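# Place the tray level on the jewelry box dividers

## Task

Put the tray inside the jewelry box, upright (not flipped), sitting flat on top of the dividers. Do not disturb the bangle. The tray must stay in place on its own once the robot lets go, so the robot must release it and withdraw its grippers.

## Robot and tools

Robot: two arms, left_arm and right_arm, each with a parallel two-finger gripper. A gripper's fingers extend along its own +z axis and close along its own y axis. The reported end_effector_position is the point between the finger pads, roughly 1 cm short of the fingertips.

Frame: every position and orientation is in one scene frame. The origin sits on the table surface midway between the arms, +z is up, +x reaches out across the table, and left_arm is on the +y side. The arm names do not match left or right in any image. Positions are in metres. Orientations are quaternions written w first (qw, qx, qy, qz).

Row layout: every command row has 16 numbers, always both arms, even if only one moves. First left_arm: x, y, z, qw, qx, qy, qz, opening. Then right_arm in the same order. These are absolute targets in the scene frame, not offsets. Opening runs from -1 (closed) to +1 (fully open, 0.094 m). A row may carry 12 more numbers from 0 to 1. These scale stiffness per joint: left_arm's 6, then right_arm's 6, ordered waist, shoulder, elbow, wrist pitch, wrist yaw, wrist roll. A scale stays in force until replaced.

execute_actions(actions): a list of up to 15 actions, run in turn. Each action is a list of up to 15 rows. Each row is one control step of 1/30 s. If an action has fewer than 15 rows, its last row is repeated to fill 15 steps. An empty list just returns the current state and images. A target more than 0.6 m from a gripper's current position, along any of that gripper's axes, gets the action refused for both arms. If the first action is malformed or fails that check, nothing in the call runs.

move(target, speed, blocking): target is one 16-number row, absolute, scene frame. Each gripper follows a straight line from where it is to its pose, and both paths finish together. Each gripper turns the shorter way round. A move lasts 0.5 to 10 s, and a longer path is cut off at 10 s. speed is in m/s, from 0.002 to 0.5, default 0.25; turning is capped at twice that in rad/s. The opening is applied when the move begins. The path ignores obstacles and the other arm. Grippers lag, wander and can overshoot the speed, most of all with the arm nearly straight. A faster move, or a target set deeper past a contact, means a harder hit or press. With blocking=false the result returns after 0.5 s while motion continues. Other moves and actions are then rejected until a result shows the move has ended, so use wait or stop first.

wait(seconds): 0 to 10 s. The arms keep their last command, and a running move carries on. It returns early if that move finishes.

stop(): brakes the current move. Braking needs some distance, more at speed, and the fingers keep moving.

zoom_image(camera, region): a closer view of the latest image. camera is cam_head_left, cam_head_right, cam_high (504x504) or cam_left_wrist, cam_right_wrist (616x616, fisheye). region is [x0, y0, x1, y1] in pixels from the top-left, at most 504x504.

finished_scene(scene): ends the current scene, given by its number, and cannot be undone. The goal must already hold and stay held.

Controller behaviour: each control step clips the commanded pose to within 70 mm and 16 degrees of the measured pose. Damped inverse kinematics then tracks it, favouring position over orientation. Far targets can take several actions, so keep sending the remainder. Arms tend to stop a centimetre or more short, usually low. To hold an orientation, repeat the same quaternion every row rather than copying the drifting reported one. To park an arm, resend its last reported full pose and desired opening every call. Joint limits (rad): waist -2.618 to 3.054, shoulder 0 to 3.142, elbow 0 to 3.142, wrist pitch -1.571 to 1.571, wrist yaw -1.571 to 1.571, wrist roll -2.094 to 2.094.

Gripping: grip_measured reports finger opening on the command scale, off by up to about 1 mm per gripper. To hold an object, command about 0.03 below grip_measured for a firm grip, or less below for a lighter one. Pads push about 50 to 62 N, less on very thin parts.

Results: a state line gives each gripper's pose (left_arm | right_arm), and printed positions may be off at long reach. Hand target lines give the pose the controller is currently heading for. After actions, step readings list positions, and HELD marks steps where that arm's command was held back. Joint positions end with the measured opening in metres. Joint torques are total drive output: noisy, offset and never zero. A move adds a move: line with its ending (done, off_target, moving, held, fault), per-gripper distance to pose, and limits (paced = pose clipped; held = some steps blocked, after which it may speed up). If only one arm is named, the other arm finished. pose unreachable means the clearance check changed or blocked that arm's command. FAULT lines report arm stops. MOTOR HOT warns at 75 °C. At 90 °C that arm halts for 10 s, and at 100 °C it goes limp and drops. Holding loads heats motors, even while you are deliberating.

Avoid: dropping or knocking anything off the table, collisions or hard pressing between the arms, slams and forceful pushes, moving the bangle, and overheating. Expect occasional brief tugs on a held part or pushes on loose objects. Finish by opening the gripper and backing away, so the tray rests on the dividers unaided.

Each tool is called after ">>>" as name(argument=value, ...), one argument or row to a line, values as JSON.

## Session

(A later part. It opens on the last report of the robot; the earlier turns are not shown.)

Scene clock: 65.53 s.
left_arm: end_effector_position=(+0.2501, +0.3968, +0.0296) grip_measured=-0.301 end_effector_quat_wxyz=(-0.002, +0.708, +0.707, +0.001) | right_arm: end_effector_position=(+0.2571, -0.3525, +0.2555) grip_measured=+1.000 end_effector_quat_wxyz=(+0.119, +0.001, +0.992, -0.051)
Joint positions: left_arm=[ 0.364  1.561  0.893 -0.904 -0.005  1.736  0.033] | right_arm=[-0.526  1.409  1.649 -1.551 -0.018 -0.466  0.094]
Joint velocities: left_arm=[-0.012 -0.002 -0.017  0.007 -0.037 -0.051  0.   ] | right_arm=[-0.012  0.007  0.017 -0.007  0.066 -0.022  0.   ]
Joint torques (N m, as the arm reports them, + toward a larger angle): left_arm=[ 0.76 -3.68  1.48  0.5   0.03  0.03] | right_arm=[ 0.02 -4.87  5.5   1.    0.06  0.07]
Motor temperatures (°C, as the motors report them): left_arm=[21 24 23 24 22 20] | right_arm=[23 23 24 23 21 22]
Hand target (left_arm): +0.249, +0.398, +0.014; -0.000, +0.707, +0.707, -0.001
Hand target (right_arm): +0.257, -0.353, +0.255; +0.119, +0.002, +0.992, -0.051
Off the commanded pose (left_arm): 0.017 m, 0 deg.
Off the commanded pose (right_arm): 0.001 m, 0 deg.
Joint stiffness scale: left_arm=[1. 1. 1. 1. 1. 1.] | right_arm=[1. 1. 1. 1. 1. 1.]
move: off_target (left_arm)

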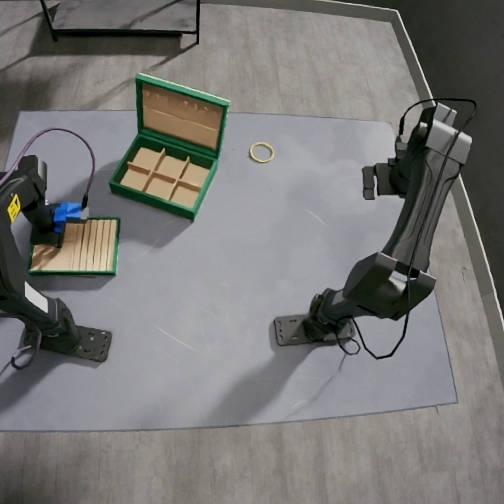

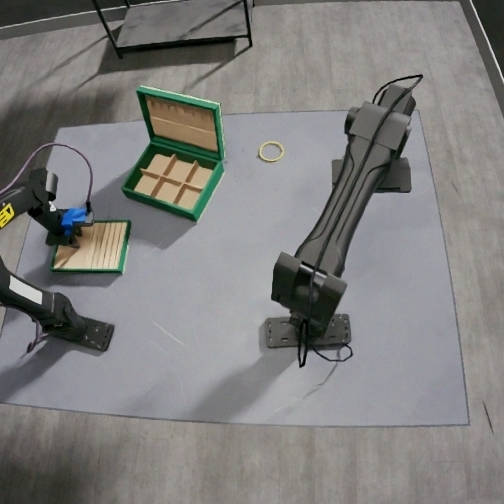

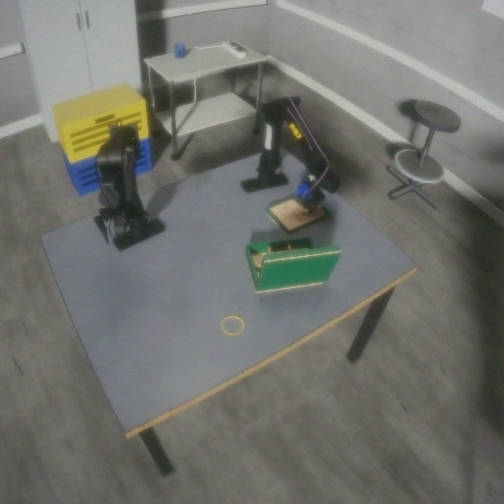

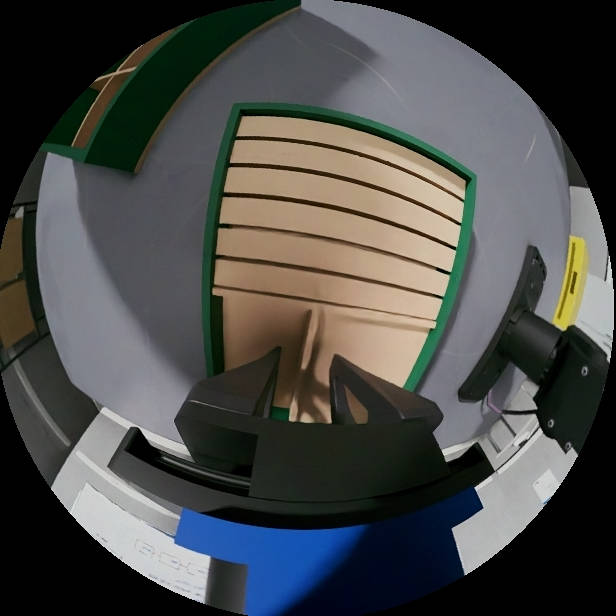

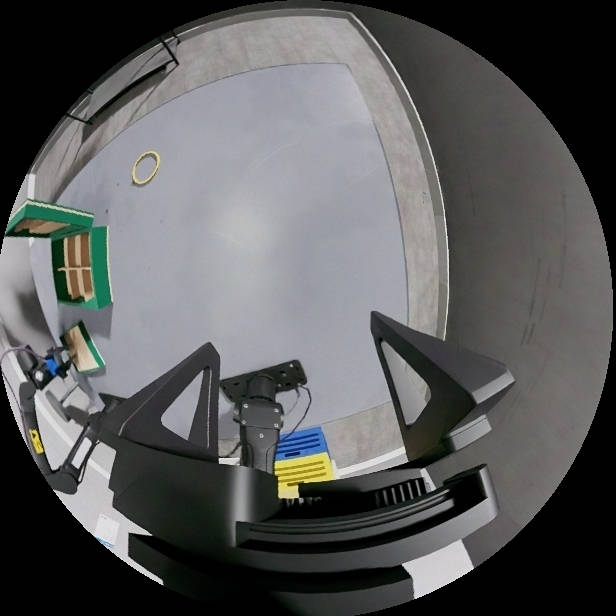

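>>> move(
  target=[0.253,0.381,0.03,0,0.707,0.707,0,-0.3,0.257,-0.353,0.255,0.119,0.002,0.992,-0.051,1],
  speed=0.04,
)

>>> move(
  target=[0.253,0.381,0.03,0,0.707,0.707,0,-1,0.257,-0.353,0.255,0.119,0.002,0.992,-0.051,1],
  speed=0.04,
)

>>> move(
  target=[0.253,0.381,0.15,0,0.707,0.707,0,-1,0.257,-0.353,0.255,0.119,0.002,0.992,-0.051,1],
  speed=0.08,
)

Scene clock: 73.53 s.
left_arm: end_effector_position=(+0.2507, +0.3919, +0.0301) grip_measured=-0.301 end_effector_quat_wxyz=(-0.016, +0.707, +0.707, +0.012) | right_arm: end_effector_position=(+0.2571, -0.3525, +0.2555) grip_measured=+1.000 end_effector_quat_wxyz=(+0.119, +0.001, +0.992, -0.051)
Joint positions: left_arm=[ 0.319  1.559  0.893 -0.906 -0.04   1.688  0.033] | right_arm=[-0.526  1.409  1.649 -1.551 -0.018 -0.466  0.094]
Joint velocities: left_arm=[ 0.007 -0.012  0.007  0.051  0.007 -0.095  0.001] | right_arm=[ 0.002 -0.007 -0.002 -0.037  0.007  0.007  0.   ]
Joint torques (N m, as the arm reports them, + toward a larger angle): left_arm=[-1.1  -5.63  5.01 -0.07  0.33 -0.12] | right_arm=[ 0.04 -4.87  5.54  1.01  0.06  0.06]
Motor temperatures (°C, as the motors report them): left_arm=[21 24 23 24 22 20] | right_arm=[23 23 24 23 21 22]
Hand target (left_arm): +0.253, +0.381, +0.030; +0.000, +0.707, +0.707, +0.000
Hand target (right_arm): +0.257, -0.353, +0.255; +0.119, +0.002, +0.992, -0.051
Off the commanded pose (left_arm): 0.011 m, 2 deg.
Off the commanded pose (right_arm): 0.001 m, 0 deg.
Joint stiffness scale: left_arm=[1. 1. 1. 1. 1. 1.] | right_arm=[1. 1. 1. 1. 1. 1.]
move: off_target (left_arm)

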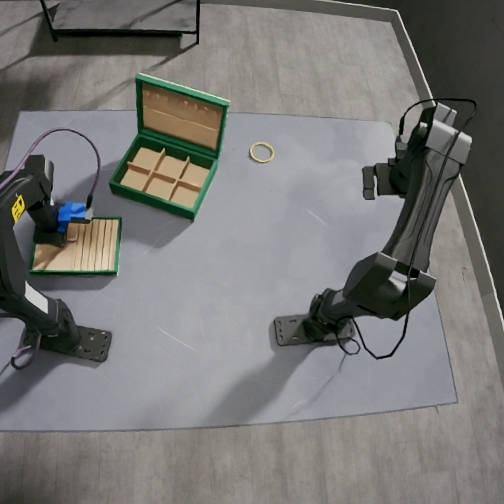

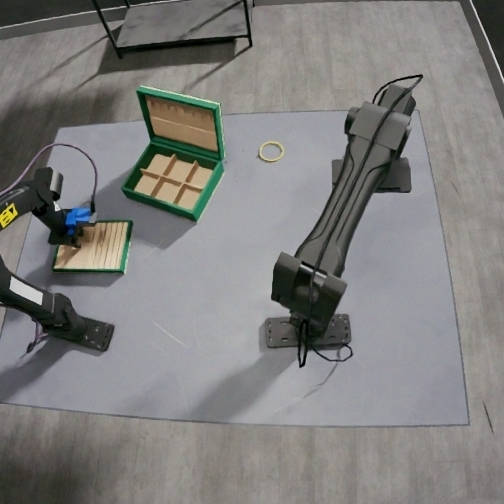

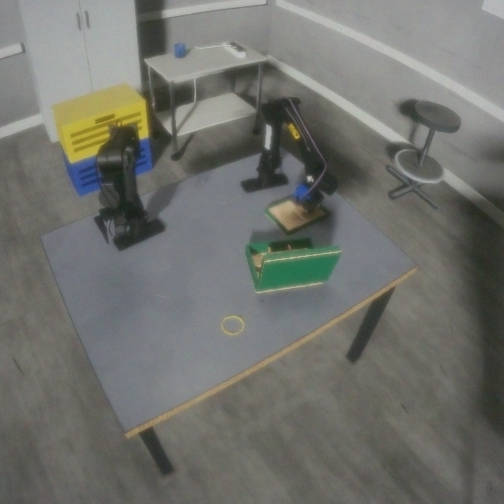

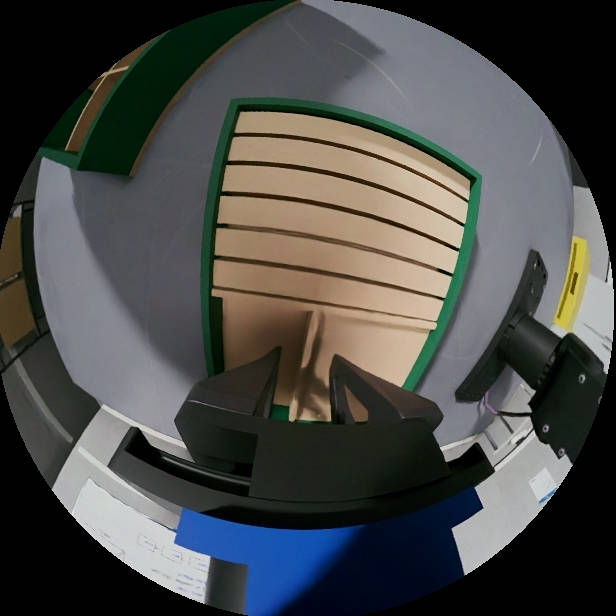

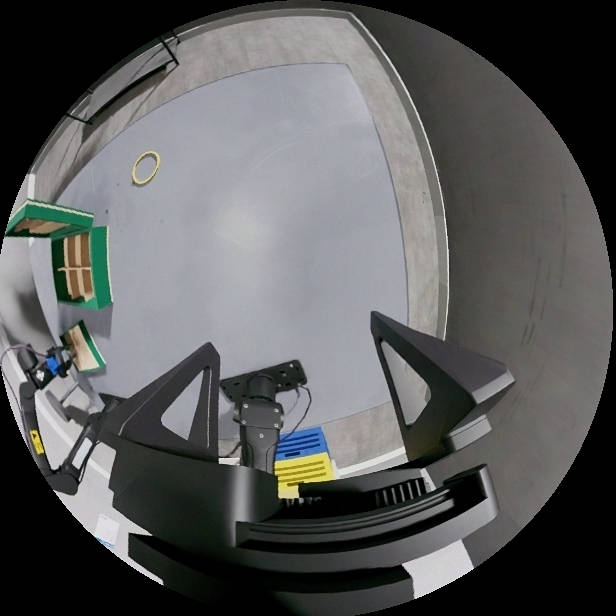

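Scene clock: 74.27 s.
left_arm: end_effector_position=(+0.2486, +0.3919, +0.0301) grip_measured=-0.981 end_effector_quat_wxyz=(-0.019, +0.704, +0.710, +0.009) | right_arm: end_effector_position=(+0.2571, -0.3525, +0.2555) grip_measured=+1.000 end_effector_quat_wxyz=(+0.119, +0.001, +0.992, -0.051)
Joint positions: left_arm=[ 0.319  1.559  0.893 -0.914 -0.042  1.68   0.001] | right_arm=[-0.526  1.409  1.649 -1.551 -0.018 -0.466  0.094]
Joint velocities: left_arm=[-0.012  0.007 -0.022 -0.007  0.007 -0.051 -0.   ] | right_arm=[ 0.007  0.017 -0.002 -0.051  0.007 -0.007  0.   ]
Joint torques (N m, as the arm reports them, + toward a larger angle): left_arm=[-1.28 -5.69  4.99  0.    0.36 -0.07] | right_arm=[ 0.01 -4.87  5.52  1.01  0.06  0.06]
Motor temperatures (°C, as the motors report them): left_arm=[21 24 23 24 22 20] | right_arm=[23 23 24 23 21 22]
Hand target (left_arm): +0.253, +0.381, +0.030; -0.000, +0.707, +0.707, -0.000
Hand target (right_arm): +0.257, -0.353, +0.255; +0.119, +0.002, +0.992, -0.051
Off the commanded pose (left_arm): 0.012 m, 2 deg.
Off the commanded pose (right_arm): 0.001 m, 0 deg.
Joint stiffness scale: left_arm=[1. 1. 1. 1. 1. 1.] | right_arm=[1. 1. 1. 1. 1. 1.]
move: off_target (left_arm)

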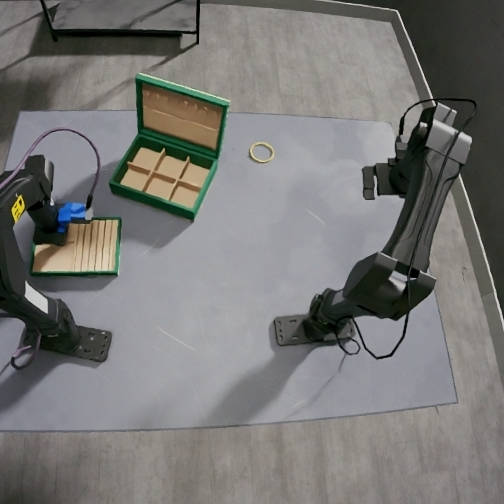

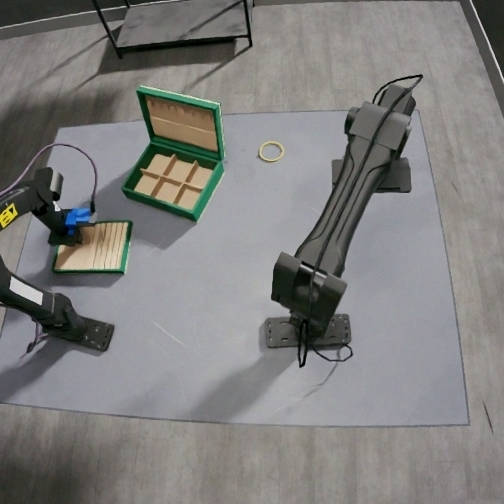

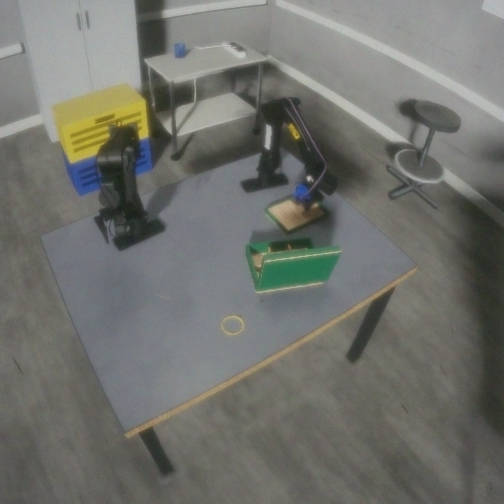

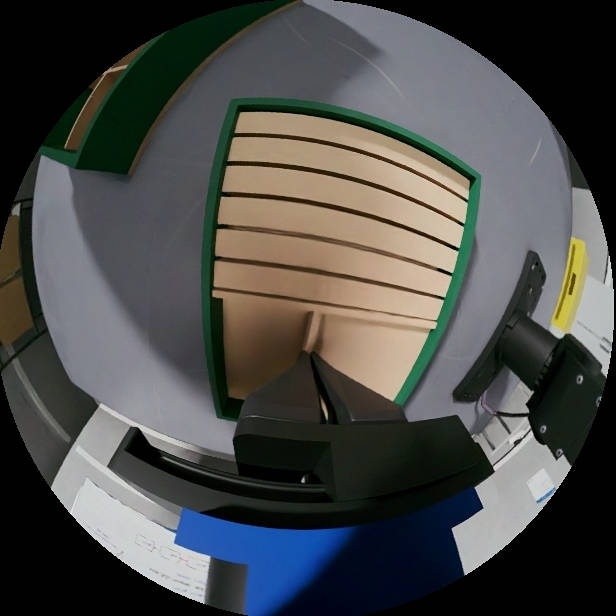

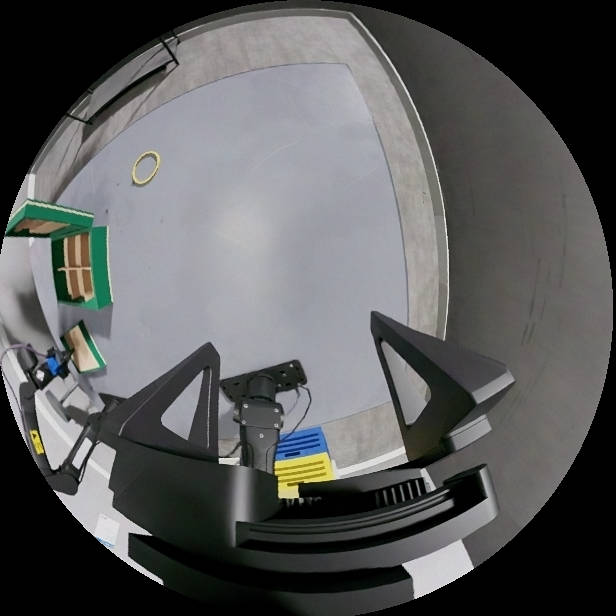

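Scene clock: 76.33 s.
left_arm: end_effector_position=(+0.2486, +0.3873, +0.1347) grip_measured=-0.981 end_effector_quat_wxyz=(-0.021, +0.706, +0.708, -0.007) | right_arm: end_effector_position=(+0.2571, -0.3525, +0.2555) grip_measured=+1.000 end_effector_quat_wxyz=(+0.119, +0.001, +0.992, -0.051)
Joint positions: left_arm=[ 0.313  1.498  1.262 -1.372 -0.024  1.68   0.001] | right_arm=[-0.526  1.409  1.649 -1.551 -0.018 -0.466  0.094]
Joint velocities: left_arm=[ 0.007 -0.007 -0.002  0.051  0.007 -0.037 -0.   ] | right_arm=[-0.027 -0.002 -0.012 -0.037  0.007 -0.007  0.   ]
Joint torques (N m, as the arm reports them, + toward a larger angle): left_arm=[-0.67 -7.53  7.89 -0.34  0.19 -0.04] | right_arm=[ 0.03 -4.87  5.52  1.01  0.06  0.06]
Motor temperatures (°C, as the motors report them): left_arm=[21 24 23 24 22 20] | right_arm=[23 23 24 24 21 22]
Hand target (left_arm): +0.251, +0.381, +0.149; +0.000, +0.707, +0.707, -0.000
Hand target (right_arm): +0.257, -0.353, +0.255; +0.119, +0.002, +0.992, -0.051
Off the commanded pose (left_arm): 0.017 m, 3 deg.
Off the commanded pose (right_arm): 0.001 m, 0 deg.
Joint stiffness scale: left_arm=[1. 1. 1. 1. 1. 1.] | right_arm=[1. 1. 1. 1. 1. 1.]
move: off_target (left_arm)

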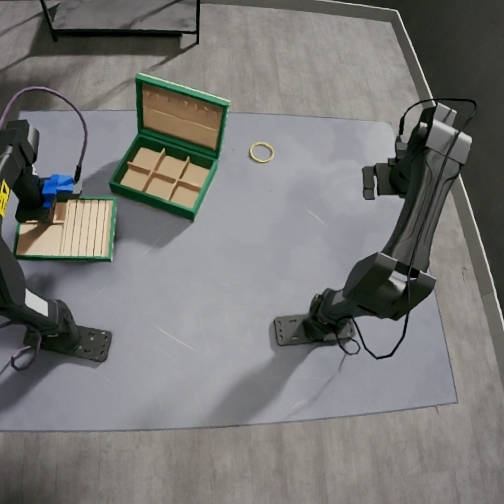

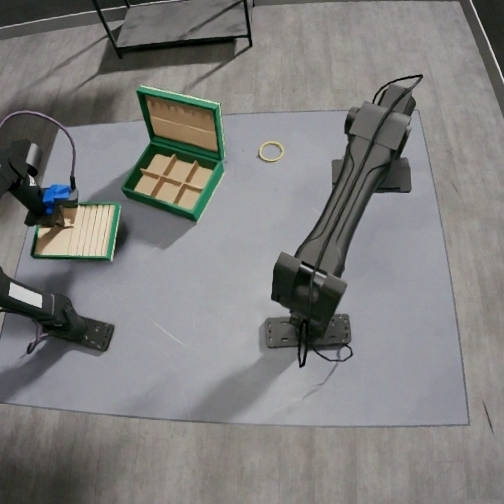

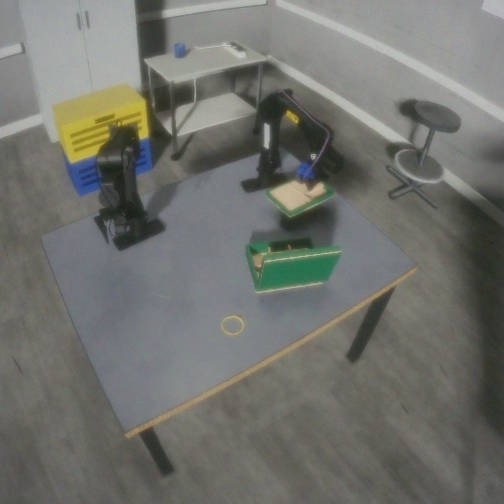

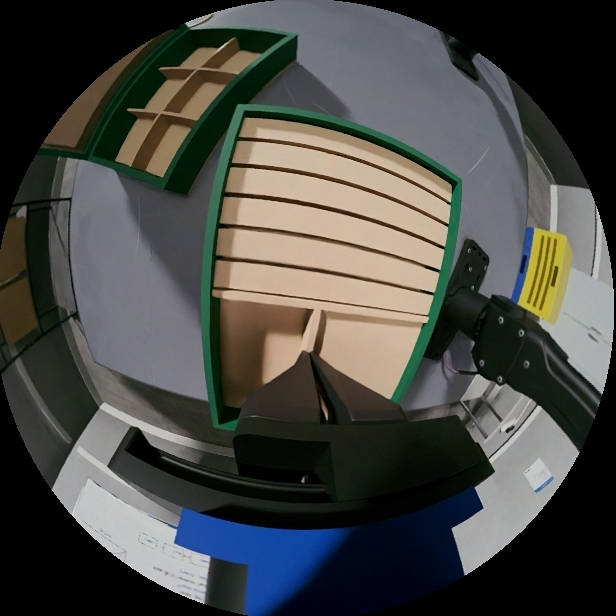

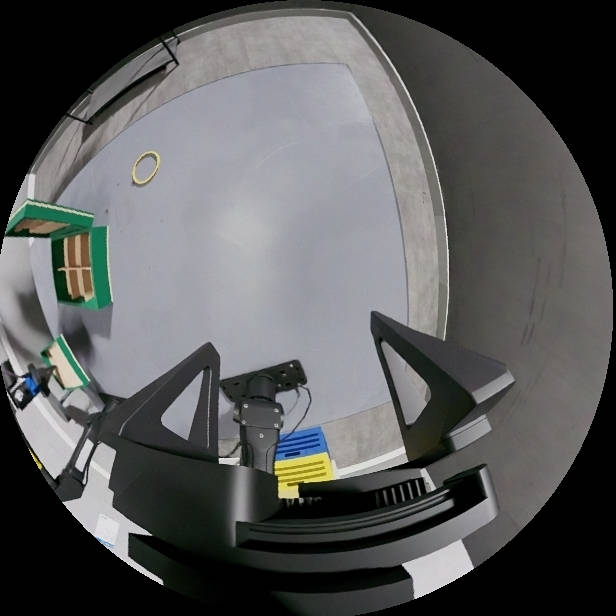

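>>> move(
  target=[0.43,0.17,0.155,0,0.829,0.559,0,-1,0.257,-0.353,0.255,0.119,0.002,0.992,-0.051,1],
  speed=0.12,
)

Scene clock: 85.67 s.
left_arm: end_effector_position=(+0.4316, +0.1769, +0.1497) grip_measured=-0.996 end_effector_quat_wxyz=(+0.038, +0.825, +0.563, +0.033) | right_arm: end_effector_position=(+0.2571, -0.3525, +0.2555) grip_measured=+1.000 end_effector_quat_wxyz=(+0.119, +0.001, +0.992, -0.051)
Joint positions: left_arm=[-0.205  2.305  2.398 -1.563 -0.015  1.539  0.   ] | right_arm=[-0.526  1.409  1.649 -1.551 -0.018 -0.466  0.094]
Joint velocities: left_arm=[-0.012 -0.022  0.002 -0.037  0.007 -0.022  0.   ] | right_arm=[-0.012 -0.022 -0.002 -0.037 -0.051  0.037  0.   ]
Joint torques (N m, as the arm reports them, + toward a larger angle): left_arm=[ -0.3  -12.7    7.63  -0.02   0.14   0.03] | right_arm=[ 0.03 -4.86  5.52  1.    0.06  0.07]
Motor temperatures (°C, as the motors report them): left_arm=[21 25 24 24 22 20] | right_arm=[23 23 24 24 21 22]
Hand target (left_arm): +0.431, +0.172, +0.158; +0.050, +0.827, +0.559, +0.032
Hand target (right_arm): +0.257, -0.353, +0.255; +0.119, +0.002, +0.992, -0.051
Off the commanded pose (left_arm): 0.009 m, 6 deg.
Off the commanded pose (right_arm): 0.001 m, 0 deg.
Joint stiffness scale: left_arm=[1. 1. 1. 1. 1. 1.] | right_arm=[1. 1. 1. 1. 1. 1.]
joint sent to its limit (left arm) — the command would take joint 4 (wrist pitch) past its lower limit, so that joint was sent only as far as its limit.
move: off_target (left_arm)

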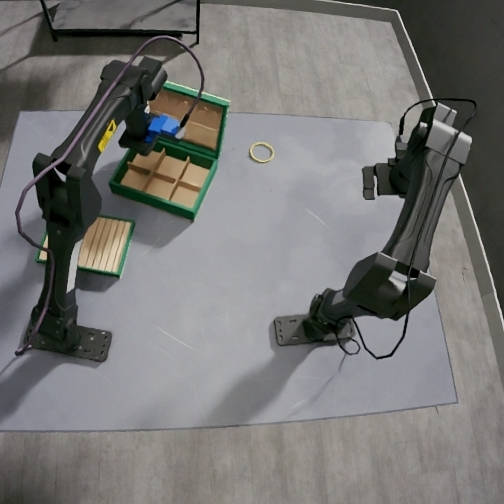

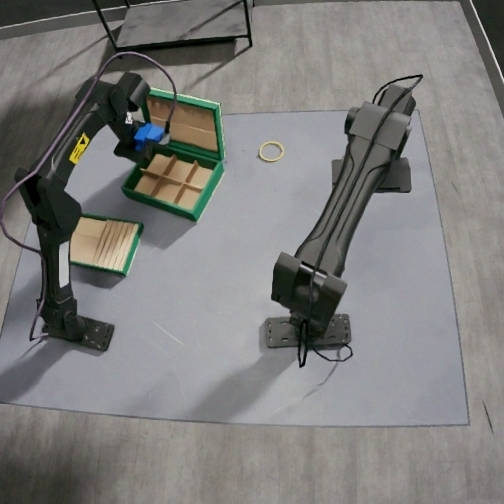

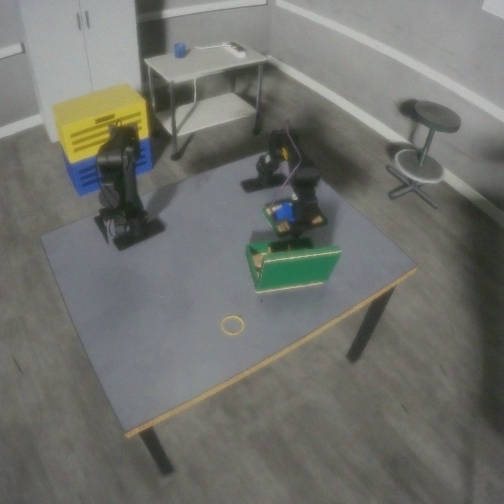

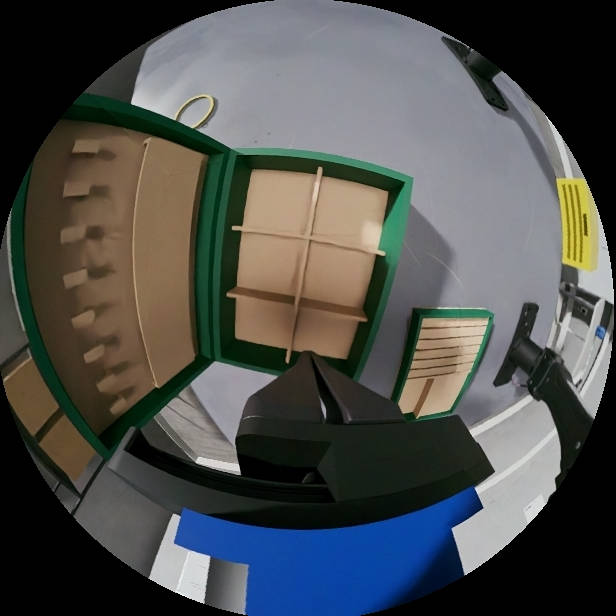

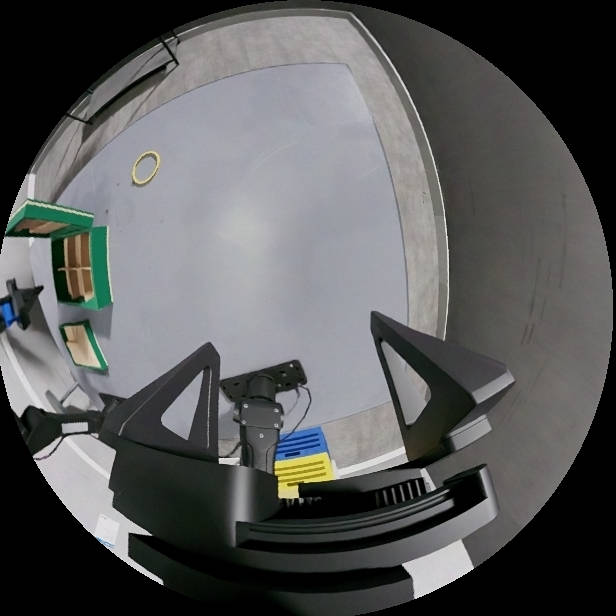

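>>> move(
  target=[0.19,0.365,0.085,0,0.777,0.629,0,0,0.257,-0.353,0.255,0.119,0.002,0.992,-0.051,1],
)

Scene clock: 103.40 s.
left_arm: end_effector_position=(+0.1919, +0.3643, +0.0815) grip_measured=-0.002 end_effector_quat_wxyz=(-0.011, +0.778, +0.628, +0.001) | right_arm: end_effector_position=(+0.2571, -0.3525, +0.2555) grip_measured=+1.000 end_effector_quat_wxyz=(+0.119, +0.001, +0.992, -0.051)
Joint positions: left_arm=[ 0.23   1.259  0.859 -1.183 -0.018  1.813  0.047] | right_arm=[-0.526  1.409  1.649 -1.551 -0.018 -0.466  0.094]
Joint velocities: left_arm=[ 0.007 -0.012  0.007  0.051 -0.037 -0.037  0.   ] | right_arm=[ 0.002  0.002 -0.002  0.066  0.051 -0.037  0.   ]
Joint torques (N m, as the arm reports them, + toward a larger angle): left_arm=[ 0.84 -4.77  3.88 -0.09  0.08  0.03] | right_arm=[ 0.02 -4.87  5.51  1.    0.06  0.06]
Motor temperatures (°C, as the motors report them): left_arm=[21 28 25 24 22 20] | right_arm=[23 23 24 24 21 22]
Hand target (left_arm): +0.189, +0.364, +0.081; -0.003, +0.778, +0.629, -0.001
Hand target (right_arm): +0.257, -0.353, +0.255; +0.119, +0.002, +0.992, -0.051
Off the commanded pose (left_arm): 0.004 m, 1 deg.
Off the commanded pose (right_arm): 0.001 m, 0 deg.
Joint stiffness scale: left_arm=[1. 1. 1. 1. 1. 1.] | right_arm=[1. 1. 1. 1. 1. 1.]
move: done

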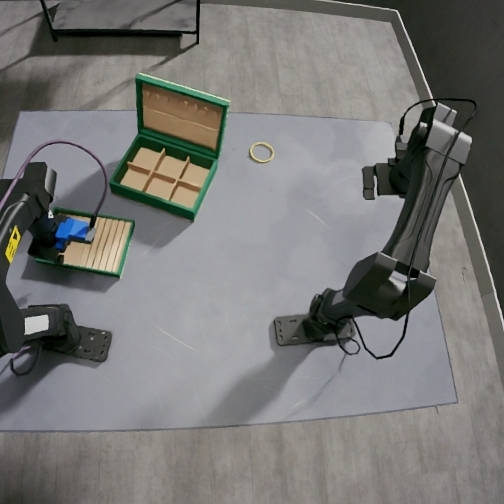

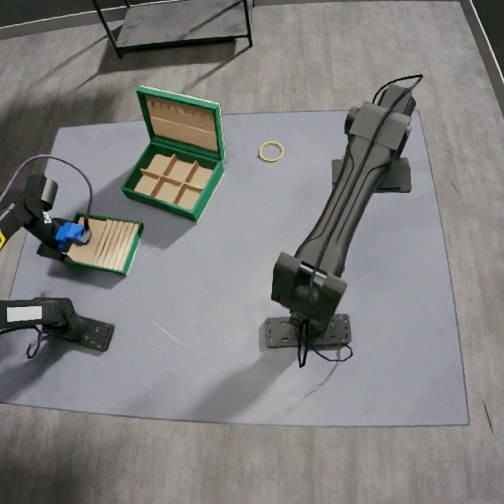

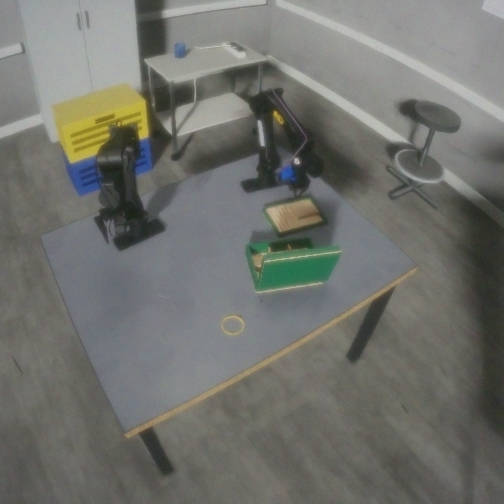

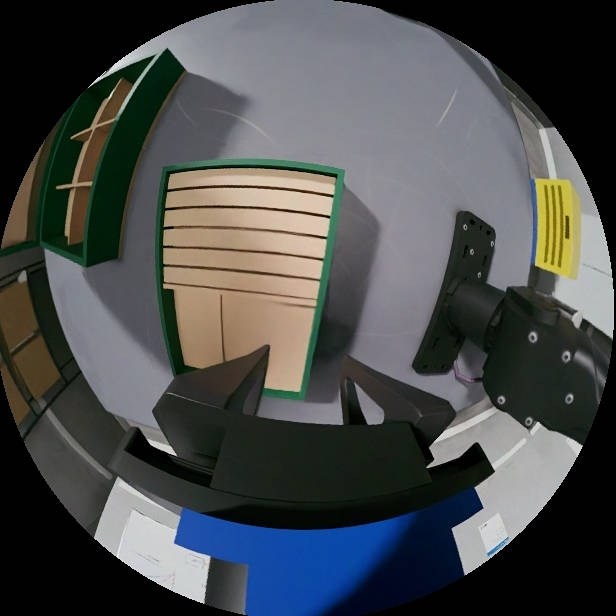

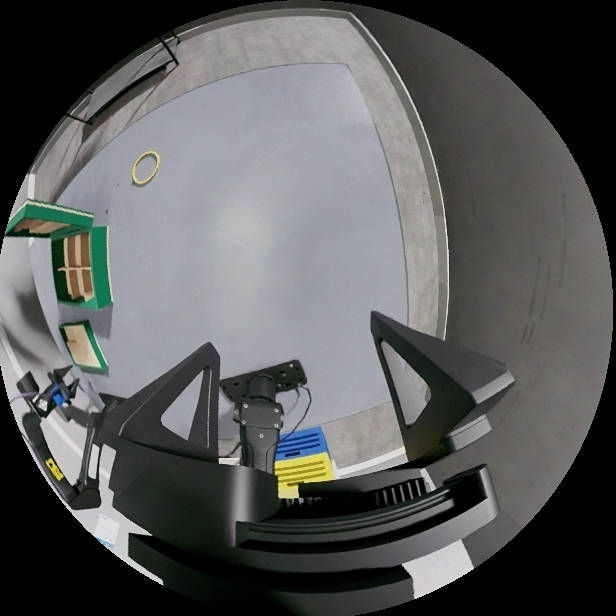

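>>> move(
  target=[0.186,0.367,0.032,0,0.777,0.629,0,-0.3,0.257,-0.353,0.255,0.119,0.002,0.992,-0.051,1],
  speed=0.06,
)

>>> move(
  target=[0.186,0.367,0.032,0,0.777,0.629,0,-1,0.257,-0.353,0.255,0.119,0.002,0.992,-0.051,1],
  speed=0.06,
)

Scene clock: 111.33 s.
left_arm: end_effector_position=(+0.1910, +0.3685, +0.0368) grip_measured=-0.298 end_effector_quat_wxyz=(-0.002, +0.778, +0.628, +0.012) | right_arm: end_effector_position=(+0.2571, -0.3525, +0.2555) grip_measured=+1.000 end_effector_quat_wxyz=(+0.119, +0.001, +0.992, -0.051)
Joint positions: left_arm=[ 0.253  1.275  0.687 -0.966 -0.017  1.837  0.033] | right_arm=[-0.526  1.409  1.649 -1.551 -0.018 -0.466  0.094]
Joint velocities: left_arm=[ 0.002  0.007  0.007  0.022  0.051  0.007 -0.   ] | right_arm=[-0.012 -0.012 -0.002  0.007  0.007 -0.022  0.   ]
Joint torques (N m, as the arm reports them, + toward a larger angle): left_arm=[ 0.88 -2.66  3.66 -0.02  0.11  0.04] | right_arm=[ 0.02 -4.87  5.51  1.01  0.06  0.06]
Motor temperatures (°C, as the motors report them): left_arm=[21 26 24 24 22 20] | right_arm=[23 23 24 24 21 22]
Hand target (left_arm): +0.186, +0.367, +0.032; -0.000, +0.777, +0.629, -0.000
Hand target (right_arm): +0.257, -0.353, +0.255; +0.119, +0.002, +0.992, -0.051
Off the commanded pose (left_arm): 0.007 m, 1 deg.
Off the commanded pose (right_arm): 0.001 m, 0 deg.
Joint stiffness scale: left_arm=[1. 1. 1. 1. 1. 1.] | right_arm=[1. 1. 1. 1. 1. 1.]
move: done

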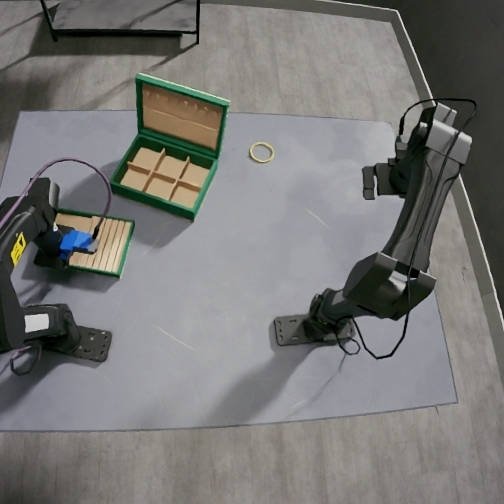

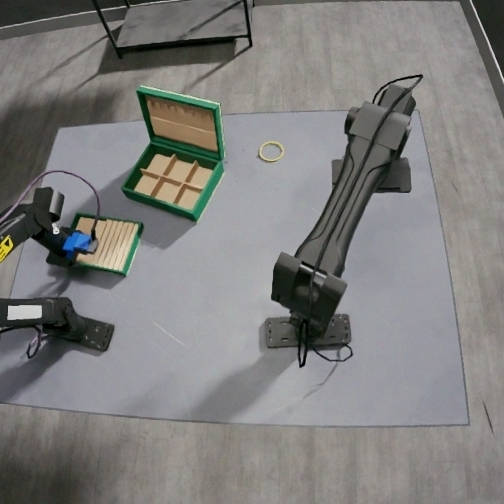

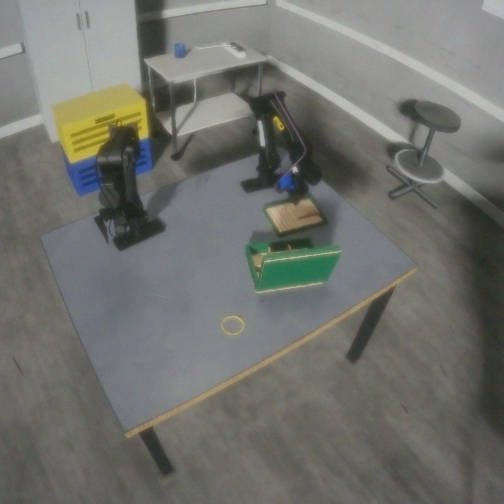

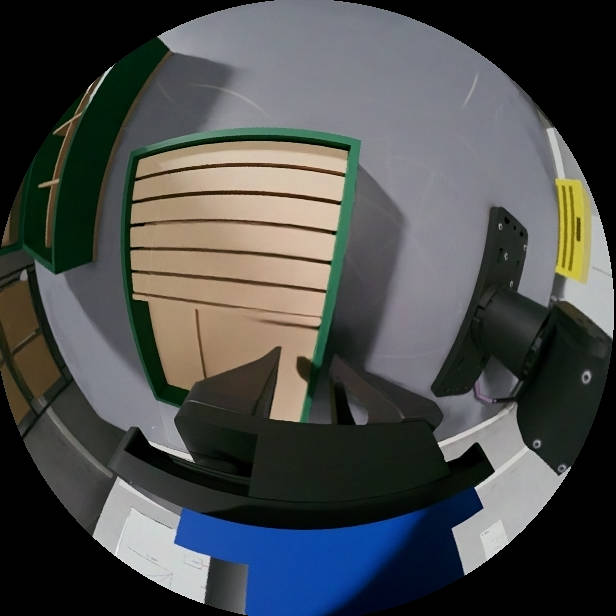

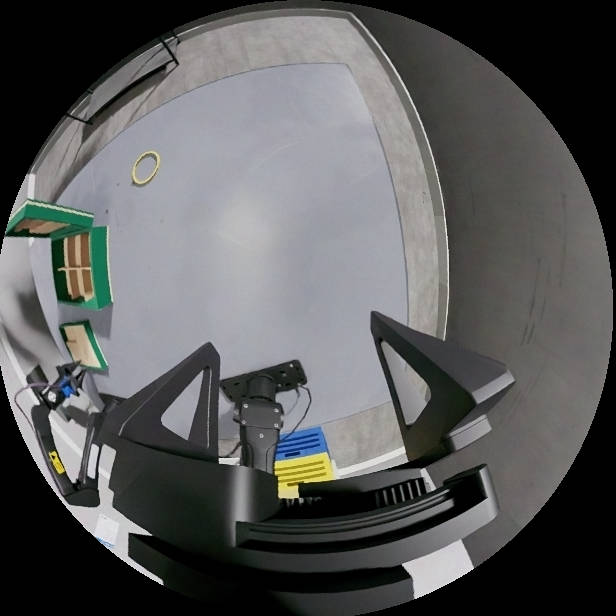

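Scene clock: 112.03 s.
left_arm: end_effector_position=(+0.1892, +0.3690, +0.0368) grip_measured=-0.995 end_effector_quat_wxyz=(-0.005, +0.778, +0.628, +0.010) | right_arm: end_effector_position=(+0.2571, -0.3525, +0.2555) grip_measured=+1.000 end_effector_quat_wxyz=(+0.119, +0.001, +0.992, -0.051)
Joint positions: left_arm=[ 0.253  1.275  0.687 -0.973 -0.021  1.838  0.   ] | right_arm=[-0.526  1.409  1.649 -1.551 -0.018 -0.466  0.094]
Joint velocities: left_arm=[ 0.007  0.002 -0.007 -0.022  0.051  0.037 -0.   ] | right_arm=[ 0.017  0.017 -0.007 -0.066  0.037 -0.051  0.   ]
Joint torques (N m, as the arm reports them, + toward a larger angle): left_arm=[ 0.84 -2.76  3.55  0.06  0.16 -0.02] | right_arm=[ 0.03 -4.86  5.53  1.01  0.06  0.06]
Motor temperatures (°C, as the motors report them): left_arm=[21 26 24 24 22 20] | right_arm=[23 23 24 24 21 22]
Hand target (left_arm): +0.186, +0.367, +0.032; -0.000, +0.777, +0.629, -0.000
Hand target (right_arm): +0.257, -0.353, +0.255; +0.119, +0.002, +0.992, -0.051
Off the commanded pose (left_arm): 0.006 m, 1 deg.
Off the commanded pose (right_arm): 0.001 m, 0 deg.
Joint stiffness scale: left_arm=[1. 1. 1. 1. 1. 1.] | right_arm=[1. 1. 1. 1. 1. 1.]
move: done

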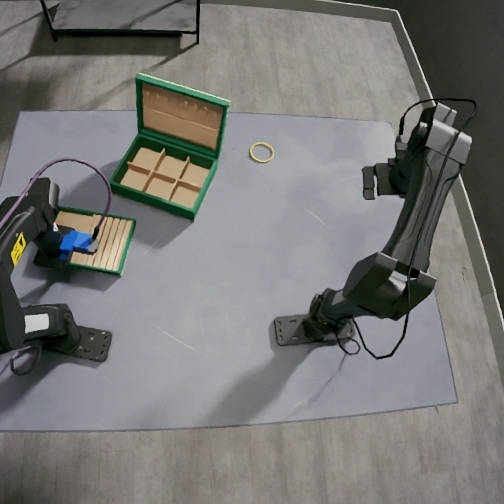

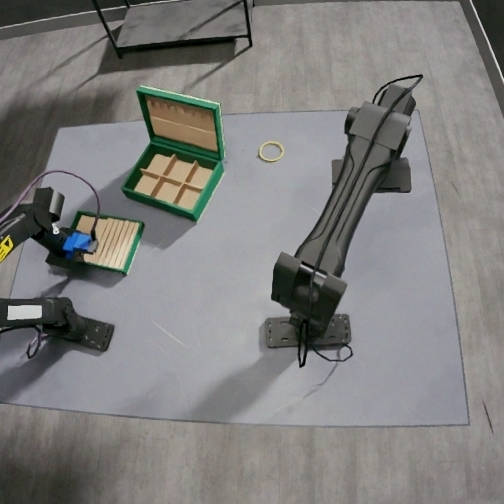

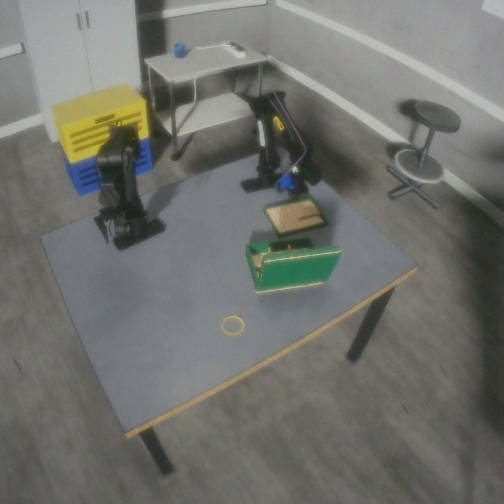

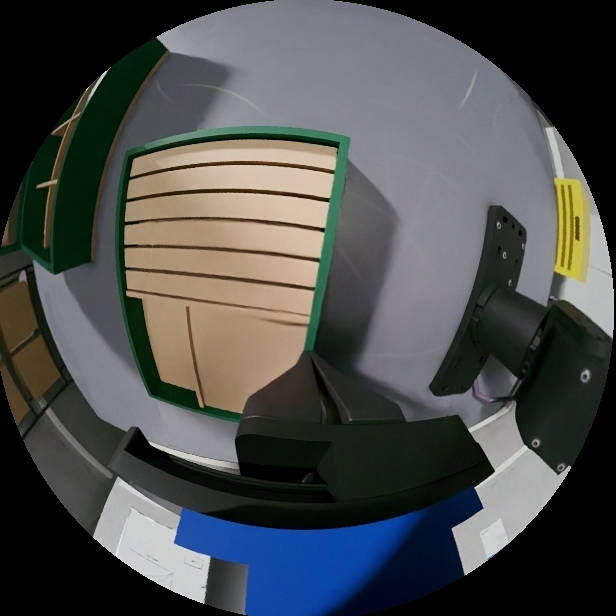

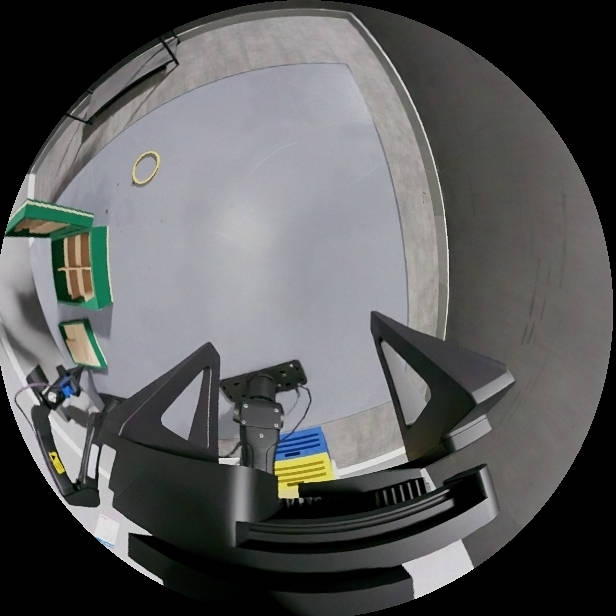

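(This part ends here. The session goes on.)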